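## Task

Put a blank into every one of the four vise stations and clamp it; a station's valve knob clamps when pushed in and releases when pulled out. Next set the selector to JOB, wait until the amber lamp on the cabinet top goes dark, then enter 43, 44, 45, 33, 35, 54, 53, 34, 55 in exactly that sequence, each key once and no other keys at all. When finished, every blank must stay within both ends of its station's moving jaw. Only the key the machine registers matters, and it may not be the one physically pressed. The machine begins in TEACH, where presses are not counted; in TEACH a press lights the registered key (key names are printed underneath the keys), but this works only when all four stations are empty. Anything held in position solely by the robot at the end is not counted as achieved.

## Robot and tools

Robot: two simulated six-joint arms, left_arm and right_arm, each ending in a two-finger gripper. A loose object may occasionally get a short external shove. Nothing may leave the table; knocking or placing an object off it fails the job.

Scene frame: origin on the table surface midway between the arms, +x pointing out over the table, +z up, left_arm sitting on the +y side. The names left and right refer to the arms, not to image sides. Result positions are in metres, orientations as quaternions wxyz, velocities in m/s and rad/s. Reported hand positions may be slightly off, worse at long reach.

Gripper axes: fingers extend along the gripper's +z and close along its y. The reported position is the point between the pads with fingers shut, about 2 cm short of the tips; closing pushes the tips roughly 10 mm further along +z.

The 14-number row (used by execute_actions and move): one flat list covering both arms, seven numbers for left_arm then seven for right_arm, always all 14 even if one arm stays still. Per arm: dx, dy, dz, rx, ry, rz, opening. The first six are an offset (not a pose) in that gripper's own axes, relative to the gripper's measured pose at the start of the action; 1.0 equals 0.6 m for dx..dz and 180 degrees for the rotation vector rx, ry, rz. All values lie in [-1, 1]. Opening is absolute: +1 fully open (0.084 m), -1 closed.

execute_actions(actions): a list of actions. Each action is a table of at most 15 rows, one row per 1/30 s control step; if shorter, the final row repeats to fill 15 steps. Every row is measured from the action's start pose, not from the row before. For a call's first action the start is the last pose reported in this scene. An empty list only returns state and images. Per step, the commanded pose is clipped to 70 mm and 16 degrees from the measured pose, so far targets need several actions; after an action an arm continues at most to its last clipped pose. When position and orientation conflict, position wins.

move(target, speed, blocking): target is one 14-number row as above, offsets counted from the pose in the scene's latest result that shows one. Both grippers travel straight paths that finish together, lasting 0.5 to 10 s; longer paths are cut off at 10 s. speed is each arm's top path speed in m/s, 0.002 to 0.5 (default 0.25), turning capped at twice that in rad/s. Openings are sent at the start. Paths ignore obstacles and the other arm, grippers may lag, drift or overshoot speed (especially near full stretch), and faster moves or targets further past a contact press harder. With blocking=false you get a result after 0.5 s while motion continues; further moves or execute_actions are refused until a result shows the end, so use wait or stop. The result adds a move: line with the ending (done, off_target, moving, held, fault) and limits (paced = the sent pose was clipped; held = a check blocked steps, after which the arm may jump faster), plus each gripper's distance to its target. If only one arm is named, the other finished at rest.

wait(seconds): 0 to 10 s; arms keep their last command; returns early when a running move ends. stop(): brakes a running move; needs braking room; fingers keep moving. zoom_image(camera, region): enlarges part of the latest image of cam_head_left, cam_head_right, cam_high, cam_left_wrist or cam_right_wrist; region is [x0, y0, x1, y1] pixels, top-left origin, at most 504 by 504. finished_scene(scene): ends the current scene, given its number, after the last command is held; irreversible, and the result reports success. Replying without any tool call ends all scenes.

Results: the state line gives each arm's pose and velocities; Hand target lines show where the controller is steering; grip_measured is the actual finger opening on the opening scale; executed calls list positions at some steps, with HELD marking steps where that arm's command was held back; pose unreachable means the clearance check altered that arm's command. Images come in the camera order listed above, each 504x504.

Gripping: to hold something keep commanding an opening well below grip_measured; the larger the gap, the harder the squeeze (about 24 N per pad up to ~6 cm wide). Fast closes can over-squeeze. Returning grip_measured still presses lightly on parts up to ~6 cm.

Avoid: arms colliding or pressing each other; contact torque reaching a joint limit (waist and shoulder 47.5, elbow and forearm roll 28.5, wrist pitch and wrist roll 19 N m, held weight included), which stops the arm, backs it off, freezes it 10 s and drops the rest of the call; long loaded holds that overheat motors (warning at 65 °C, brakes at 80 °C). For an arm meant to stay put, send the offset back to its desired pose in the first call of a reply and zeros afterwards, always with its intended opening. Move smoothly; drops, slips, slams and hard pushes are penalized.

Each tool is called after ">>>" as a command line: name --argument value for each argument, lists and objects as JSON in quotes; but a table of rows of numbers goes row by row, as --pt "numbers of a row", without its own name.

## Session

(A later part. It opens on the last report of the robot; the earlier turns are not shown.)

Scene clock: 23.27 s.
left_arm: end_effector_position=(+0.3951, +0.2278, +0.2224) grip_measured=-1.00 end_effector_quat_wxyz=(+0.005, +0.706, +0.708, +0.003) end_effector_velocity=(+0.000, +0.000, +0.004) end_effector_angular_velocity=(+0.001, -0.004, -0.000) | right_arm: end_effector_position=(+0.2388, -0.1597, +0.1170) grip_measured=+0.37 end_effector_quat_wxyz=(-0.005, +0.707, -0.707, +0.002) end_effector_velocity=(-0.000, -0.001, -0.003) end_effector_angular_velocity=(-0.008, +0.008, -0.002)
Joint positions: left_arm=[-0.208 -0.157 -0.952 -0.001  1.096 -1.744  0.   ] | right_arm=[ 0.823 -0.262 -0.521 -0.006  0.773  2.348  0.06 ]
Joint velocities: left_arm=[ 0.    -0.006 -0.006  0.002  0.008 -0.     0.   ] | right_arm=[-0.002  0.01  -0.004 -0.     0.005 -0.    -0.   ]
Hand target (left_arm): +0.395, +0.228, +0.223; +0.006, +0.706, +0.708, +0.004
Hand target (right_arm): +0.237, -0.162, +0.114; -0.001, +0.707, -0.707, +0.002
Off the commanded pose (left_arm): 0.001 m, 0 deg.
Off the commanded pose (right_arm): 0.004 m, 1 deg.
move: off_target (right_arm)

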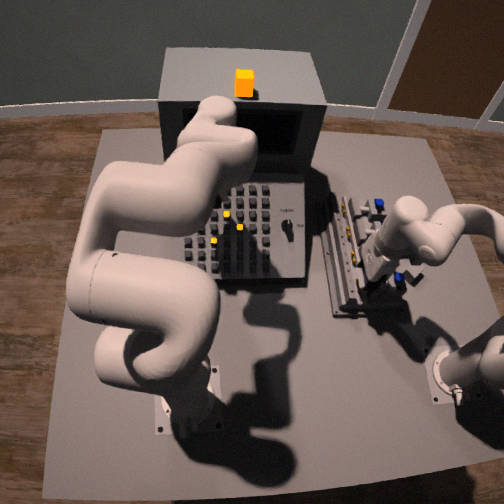

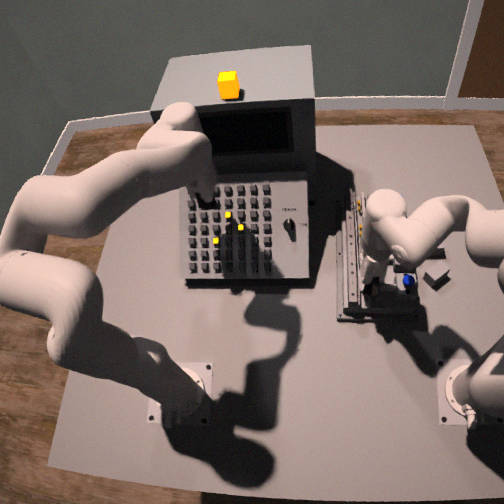

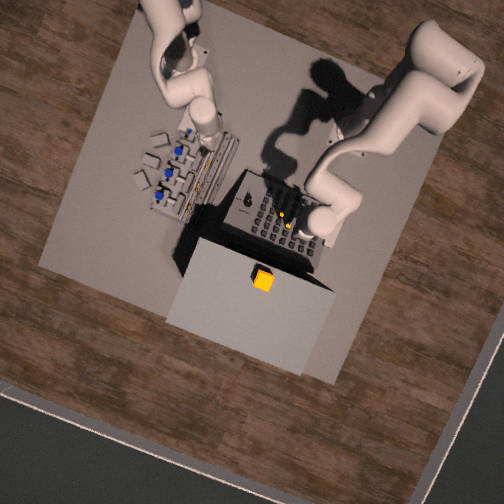

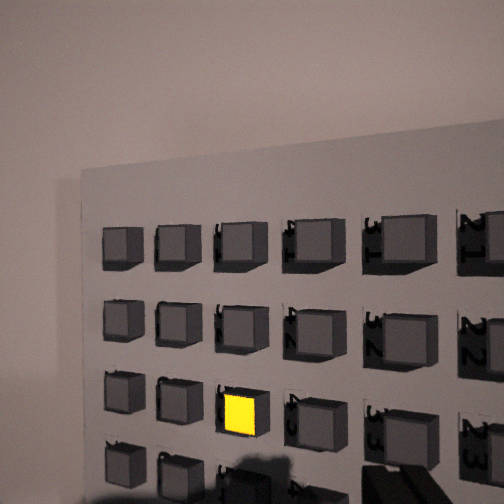

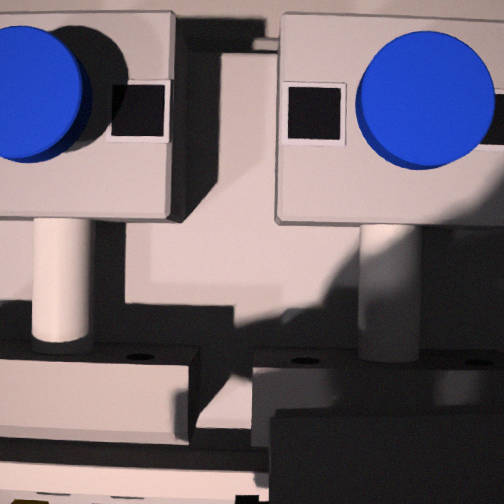

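>>> move --target '[0,-0.03,0,0.004,0,0.12,-1,0,0,0,0,0,0,0.6]' --speed 0.4

>>> move --target '[0,0,0,0,0,0.12,-1,0,0,-0.066,0,0,0,0.6]' --speed 0.4

>>> move --target '[0,0,0,0,0,0.13,-1,0.172,0.005,0,0,0,0,-1]' --speed 0.4

>>> move --target '[0,0,0,0,0,0,-1,0,0,0.058,0,0,0,-1]' --speed 0.08

Scene clock: 25.87 s.
left_arm: end_effector_position=(+0.3771, +0.2278, +0.2221) grip_measured=-1.00 end_effector_quat_wxyz=(-0.000, +0.826, +0.563, -0.000) end_effector_velocity=(-0.001, +0.000, -0.000) end_effector_angular_velocity=(-0.001, +0.002, -0.009) | right_arm: end_effector_position=(+0.2388, -0.1598, +0.1170) grip_measured=+0.59 end_effector_quat_wxyz=(-0.005, +0.707, -0.707, +0.002) end_effector_velocity=(+0.000, +0.000, +0.000) end_effector_angular_velocity=(-0.000, -0.000, +0.001)
Joint positions: left_arm=[-0.216 -0.207 -0.903 -0.     1.11  -1.375  0.   ] | right_arm=[ 0.823 -0.262 -0.521 -0.006  0.773  2.348  0.069]
Joint velocities: left_arm=[ 0.001 -0.001  0.001 -0.002  0.001  0.011  0.   ] | right_arm=[ 0.     0.001 -0.001 -0.    -0.    -0.     0.   ]
Hand target (left_arm): +0.377, +0.228, +0.222; +0.000, +0.827, +0.563, -0.000
Hand target (right_arm): +0.239, -0.160, +0.117; -0.005, +0.707, -0.707, +0.002
Off the commanded pose (left_arm): 0.000 m, 0 deg.
Off the commanded pose (right_arm): 0.000 m, 0 deg.
move: done

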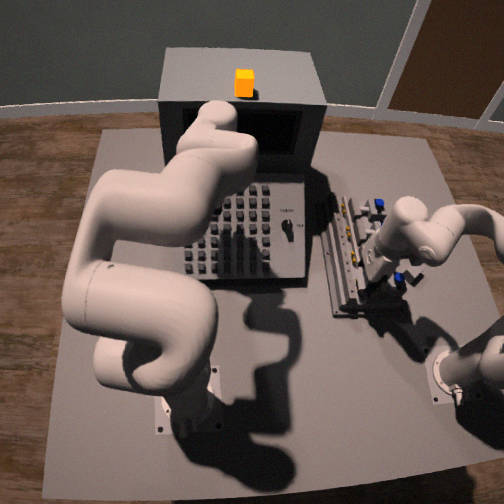

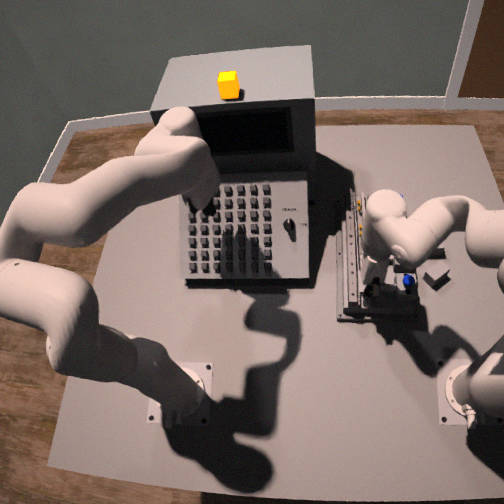

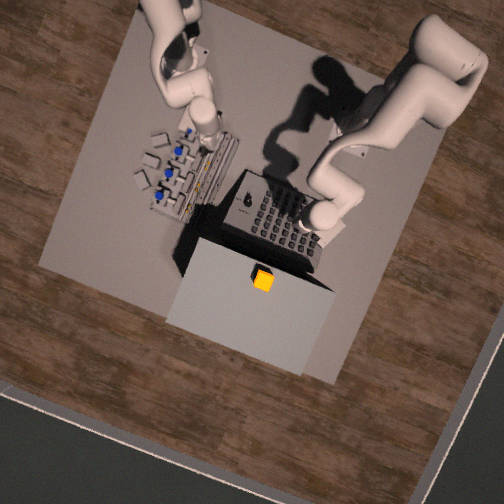

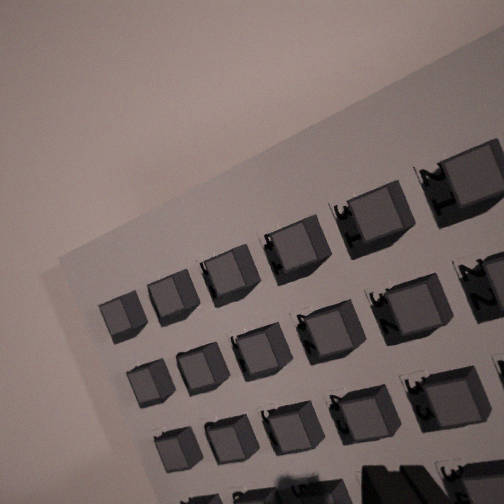

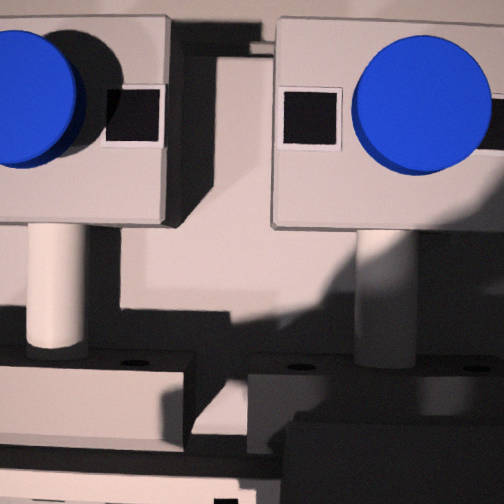

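Scene clock: 26.90 s.
left_arm: end_effector_position=(+0.3771, +0.2278, +0.2221) grip_measured=-1.00 end_effector_quat_wxyz=(-0.000, +0.917, +0.399, -0.000) end_effector_velocity=(+0.000, -0.001, -0.000) end_effector_angular_velocity=(-0.004, -0.000, -0.008) | right_arm: end_effector_position=(+0.2385, -0.1600, +0.1564) grip_measured=+0.59 end_effector_quat_wxyz=(-0.005, +0.707, -0.707, +0.002) end_effector_velocity=(+0.000, +0.001, +0.002) end_effector_angular_velocity=(+0.002, -0.002, -0.000)
Joint positions: left_arm=[-0.216 -0.207 -0.903  0.     1.11  -0.999  0.   ] | right_arm=[ 0.823 -0.343 -0.577 -0.006  0.91   2.348  0.069]
Joint velocities: left_arm=[ 0.001  0.001 -0.    -0.005 -0.002  0.011  0.   ] | right_arm=[ 0.    -0.003 -0.003  0.     0.003  0.001  0.   ]
Hand target (left_arm): +0.377, +0.228, +0.222; +0.000, +0.917, +0.398, -0.000
Hand target (right_arm): +0.239, -0.160, +0.157; -0.005, +0.707, -0.707, +0.002
Off the commanded pose (left_arm): 0.000 m, 0 deg.
Off the commanded pose (right_arm): 0.000 m, 0 deg.
move: done

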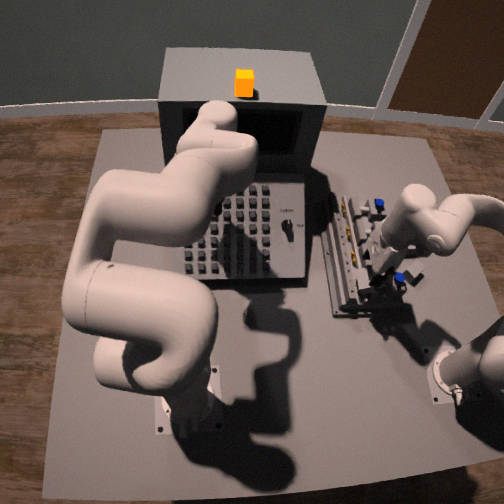

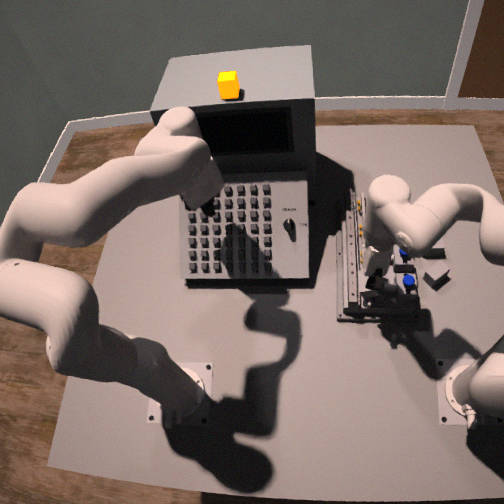

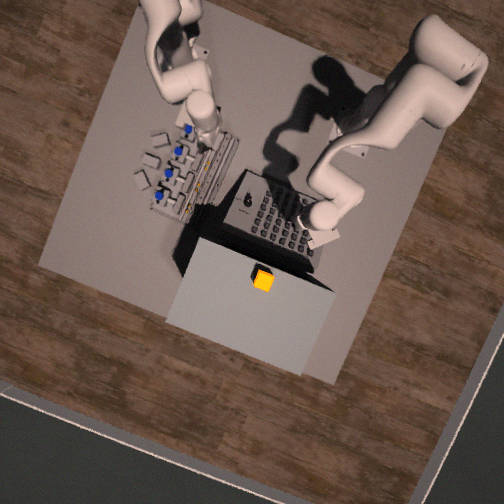

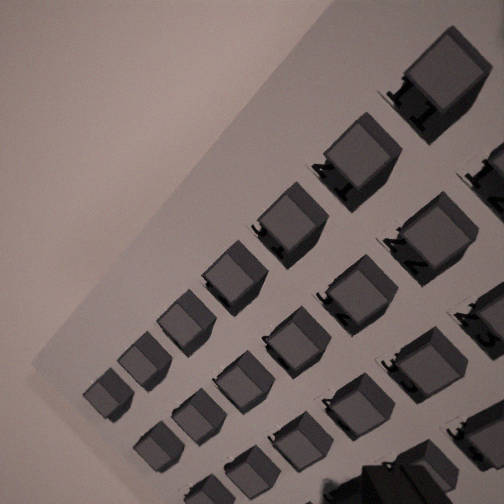

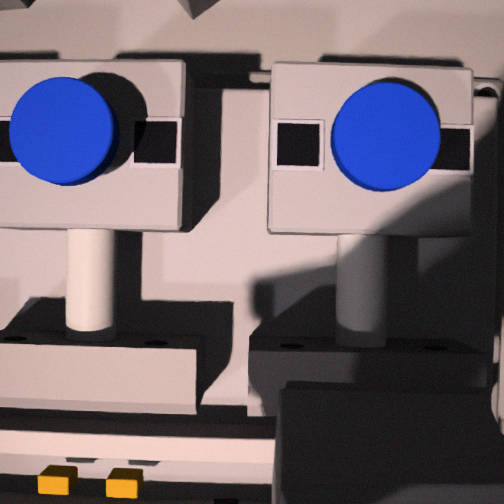

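Scene clock: 28.03 s.
left_arm: end_effector_position=(+0.3771, +0.2278, +0.2221) grip_measured=-1.00 end_effector_quat_wxyz=(-0.000, +0.979, +0.205, -0.000) end_effector_velocity=(+0.000, +0.000, -0.000) end_effector_angular_velocity=(-0.001, +0.001, -0.006) | right_arm: end_effector_position=(+0.2356, -0.2632, +0.1560) grip_measured=-1.00 end_effector_quat_wxyz=(-0.005, +0.707, -0.707, +0.003) end_effector_velocity=(-0.001, -0.002, -0.000) end_effector_angular_velocity=(+0.001, +0.003, -0.000)
Joint positions: left_arm=[-0.216 -0.207 -0.903  0.     1.11  -0.592  0.   ] | right_arm=[ 0.571 -0.61  -0.377 -0.003  0.977  2.094  0.   ]
Joint velocities: left_arm=[ 0.001  0.001 -0.001 -0.001  0.     0.007  0.   ] | right_arm=[-0.007 -0.005  0.004  0.003  0.004 -0.008  0.   ]
Hand target (left_arm): +0.377, +0.228, +0.222; -0.000, +0.979, +0.205, -0.000
Hand target (right_arm): +0.236, -0.263, +0.156; -0.005, +0.707, -0.707, +0.003
Off the commanded pose (left_arm): 0.000 m, 0 deg.
Off the commanded pose (right_arm): 0.000 m, 0 deg.
move: done

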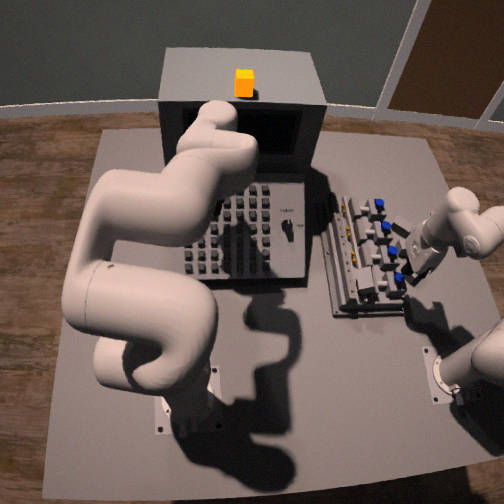

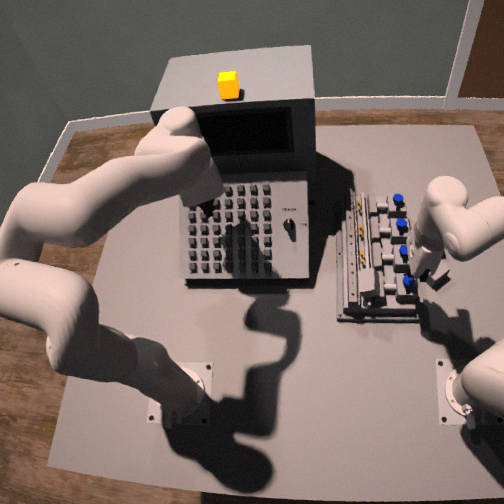

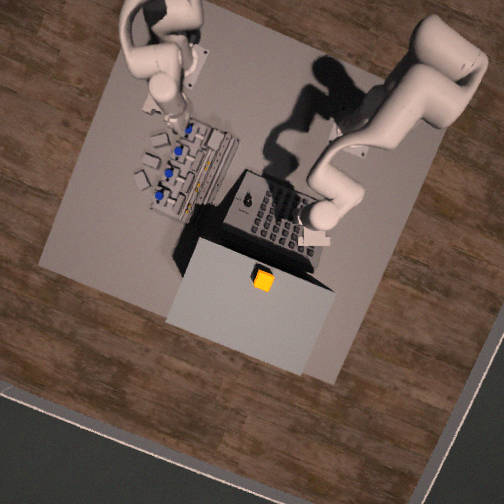

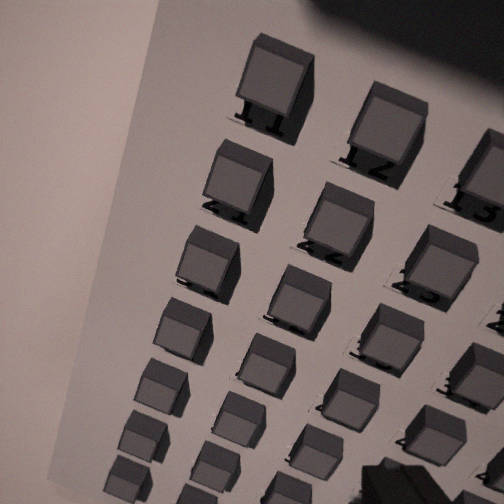

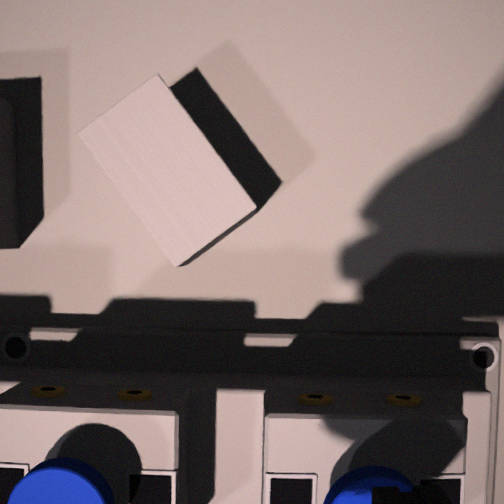

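Scene clock: 28.93 s.
left_arm: end_effector_position=(+0.3771, +0.2278, +0.2221) grip_measured=-1.00 end_effector_quat_wxyz=(-0.000, +0.979, +0.205, -0.000) end_effector_velocity=(-0.000, +0.000, +0.000) end_effector_angular_velocity=(+0.001, -0.000, -0.000) | right_arm: end_effector_position=(+0.2360, -0.2629, +0.1216) grip_measured=-1.00 end_effector_quat_wxyz=(-0.005, +0.707, -0.707, +0.003) end_effector_velocity=(-0.000, +0.000, -0.003) end_effector_angular_velocity=(-0.001, +0.002, +0.000)
Joint positions: left_arm=[-0.216 -0.207 -0.903  0.     1.11  -0.592  0.   ] | right_arm=[ 0.57  -0.537 -0.317 -0.004  0.843  2.094  0.   ]
Joint velocities: left_arm=[-0.    -0.001  0.     0.001 -0.    -0.     0.   ] | right_arm=[ 0.     0.007  0.003  0.    -0.008 -0.     0.   ]
Hand target (left_arm): +0.377, +0.228, +0.222; -0.000, +0.979, +0.205, -0.000
Hand target (right_arm): +0.236, -0.263, +0.121; -0.005, +0.707, -0.707, +0.003
Off the commanded pose (left_arm): 0.000 m, 0 deg.
Off the commanded pose (right_arm): 0.000 m, 0 deg.
move: done

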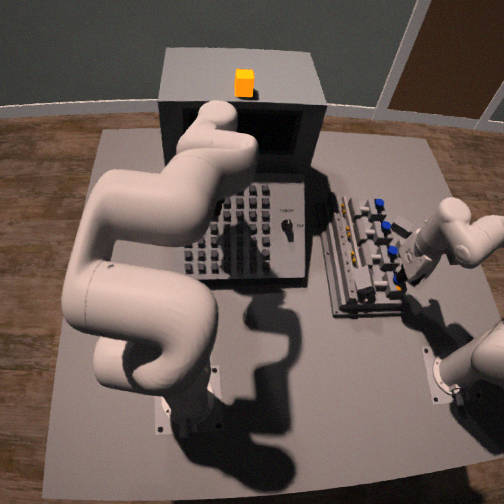

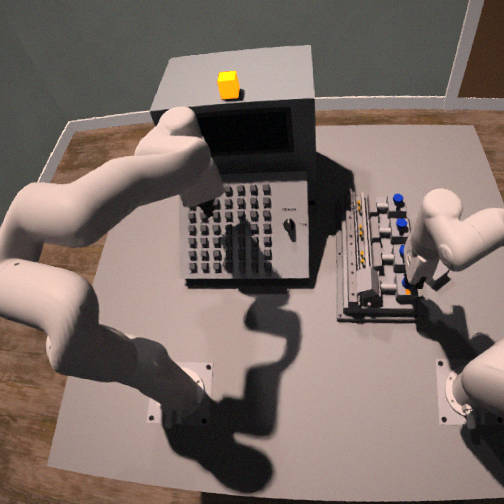

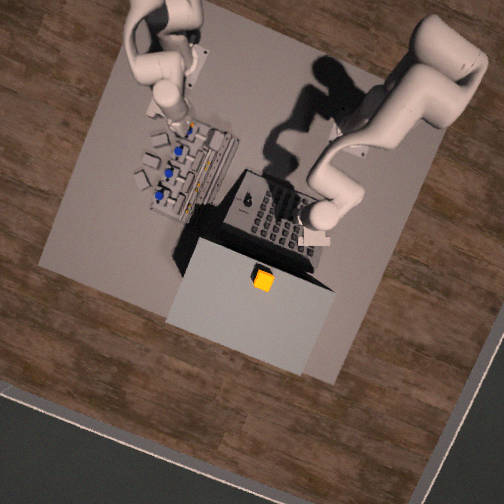

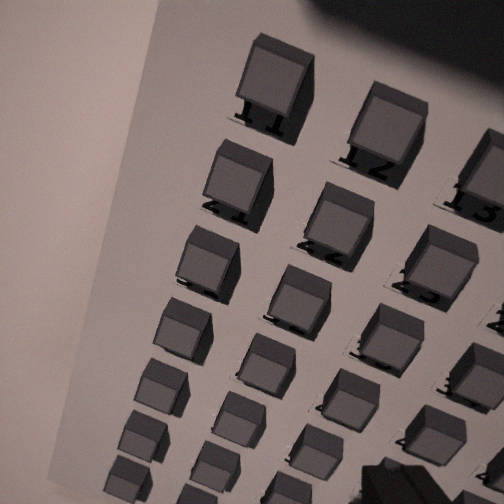

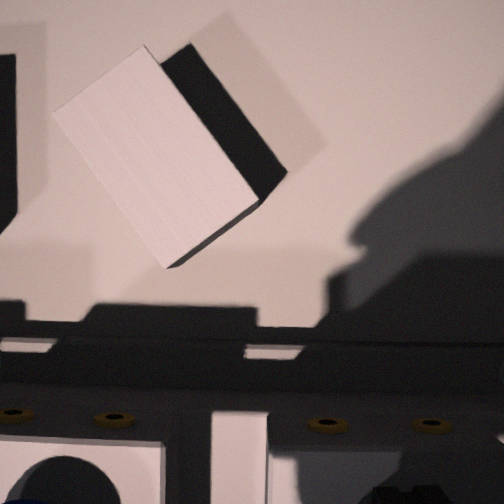

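>>> move --target '[0,0,0,0,0,0.131,-1,0,0,-0.05,-0.0036,0.001,0.1,-1]' --speed 0.4

>>> move --target '[0,0,0,0,0.167,0,-0.3,0.125,-0.151,0,0,0,0.198,0.75]' --speed 0.4

>>> zoom_image --camera "cam_head_right" --region '[320,180,460,330]'

Scene clock: 31.57 s.
left_arm: end_effector_position=(+0.3771, +0.2278, +0.2221) grip_measured=-1.00 end_effector_quat_wxyz=(-0.000, +1.000, +0.001, -0.000) end_effector_velocity=(-0.000, +0.000, +0.000) end_effector_angular_velocity=(-0.000, +0.000, -0.009) | right_arm: end_effector_position=(+0.2357, -0.2631, +0.1514) grip_measured=-1.00 end_effector_quat_wxyz=(+0.000, -0.588, +0.809, +0.001) end_effector_velocity=(+0.000, +0.000, +0.001) end_effector_angular_velocity=(+0.000, -0.001, -0.006)
Joint positions: left_arm=[-0.216 -0.207 -0.903  0.     1.11  -0.181  0.   ] | right_arm=[ 0.567 -0.591 -0.377  0.002  0.969  2.401  0.   ]
Joint velocities: left_arm=[ 0.001 -0.001  0.    -0.001  0.001  0.01   0.   ] | right_arm=[ 0.001 -0.002 -0.002 -0.001  0.003  0.008  0.   ]
Hand target (left_arm): +0.377, +0.228, +0.222; -0.000, +1.000, +0.001, -0.000
Hand target (right_arm): +0.236, -0.263, +0.152; +0.000, -0.588, +0.809, +0.001
Off the commanded pose (left_arm): 0.000 m, 0 deg.
Off the commanded pose (right_arm): 0.000 m, 0 deg.
move: done

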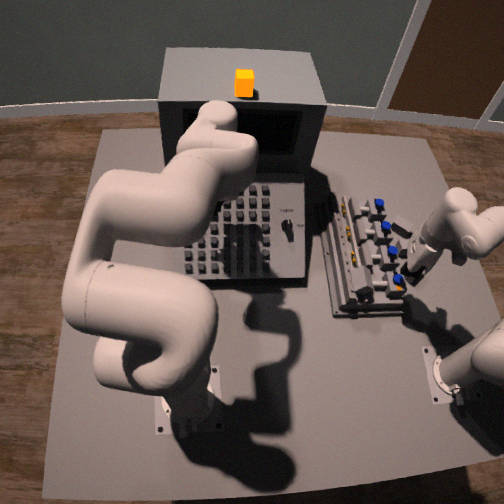

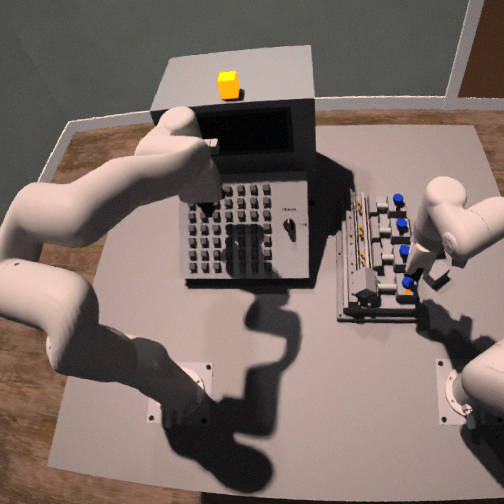

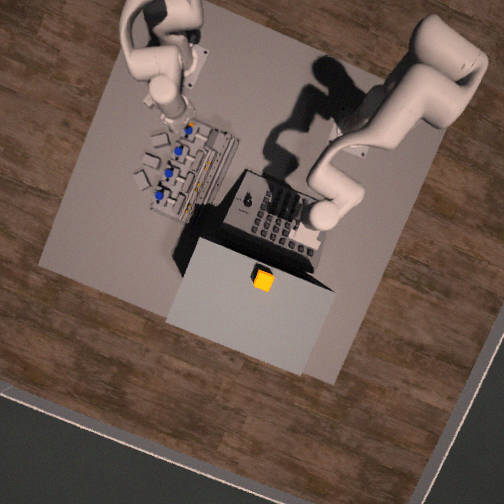

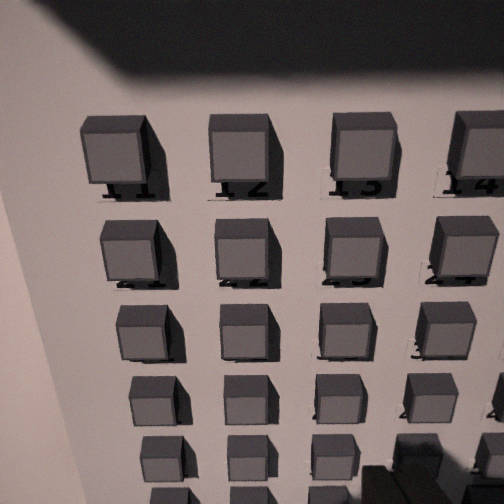

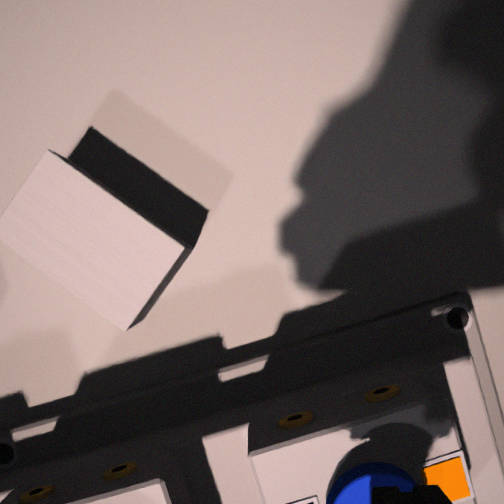

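Scene clock: 32.97 s.
left_arm: end_effector_position=(+0.3772, +0.2279, +0.2222) grip_measured=-0.32 end_effector_quat_wxyz=(-0.000, +0.966, +0.001, +0.259) end_effector_velocity=(+0.000, +0.000, -0.000) end_effector_angular_velocity=(+0.005, -0.010, +0.003) | right_arm: end_effector_position=(+0.2987, -0.3625, +0.1510) grip_measured=+0.75 end_effector_quat_wxyz=(-0.000, -0.313, +0.950, +0.000) end_effector_velocity=(+0.001, -0.001, +0.001) end_effector_angular_velocity=(-0.000, -0.003, -0.006)
Joint positions: left_arm=[-0.239 -0.549 -0.411  0.231  0.456 -0.385  0.03 ] | right_arm=[ 0.187 -0.468 -0.462  0.001  0.932  2.643  0.075]
Joint velocities: left_arm=[ 0.001 -0.002  0.007  0.023 -0.012 -0.021  0.   ] | right_arm=[-0.004  0.001 -0.003 -0.001 -0.001  0.003 -0.   ]
Hand target (left_arm): +0.377, +0.228, +0.222; -0.000, +0.966, +0.001, +0.259
Hand target (right_arm): +0.299, -0.363, +0.151; -0.000, -0.312, +0.950, +0.000
Off the commanded pose (left_arm): 0.000 m, 0 deg.
Off the commanded pose (right_arm): 0.000 m, 0 deg.
move: done

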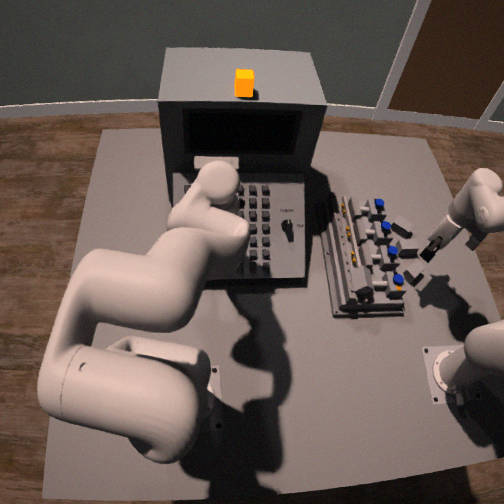

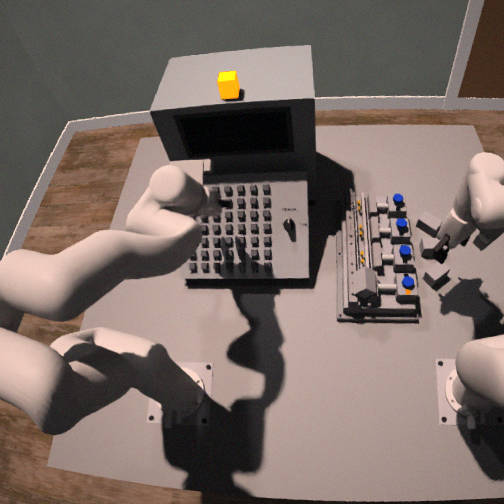

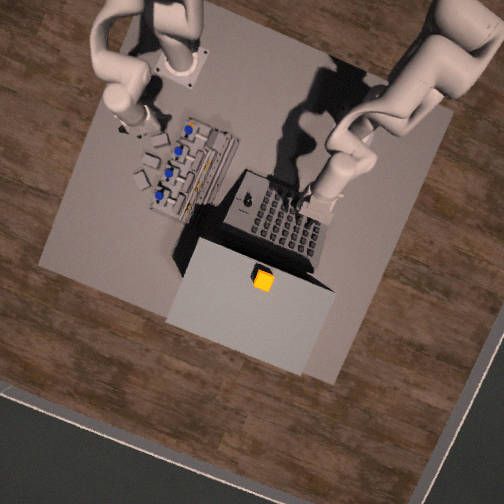

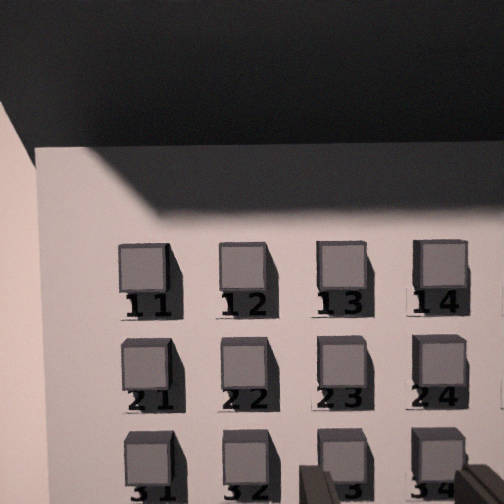

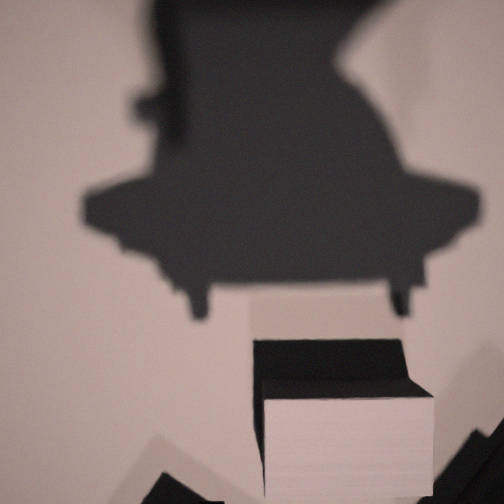

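Region (320, 180, 460, 330) of cam_head_right's 504x504 image, scaled by 3.360, with more detail than that image has; it fills the left 470 columns of this view, and the rest is white.

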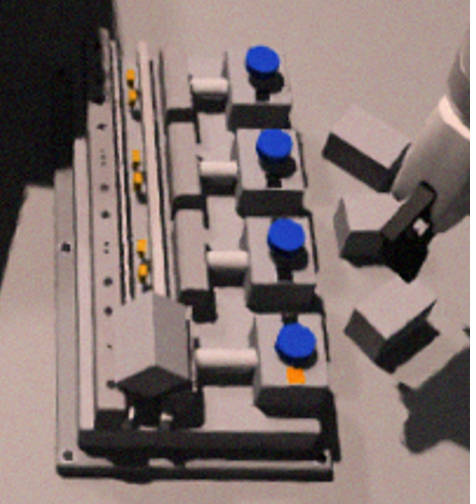

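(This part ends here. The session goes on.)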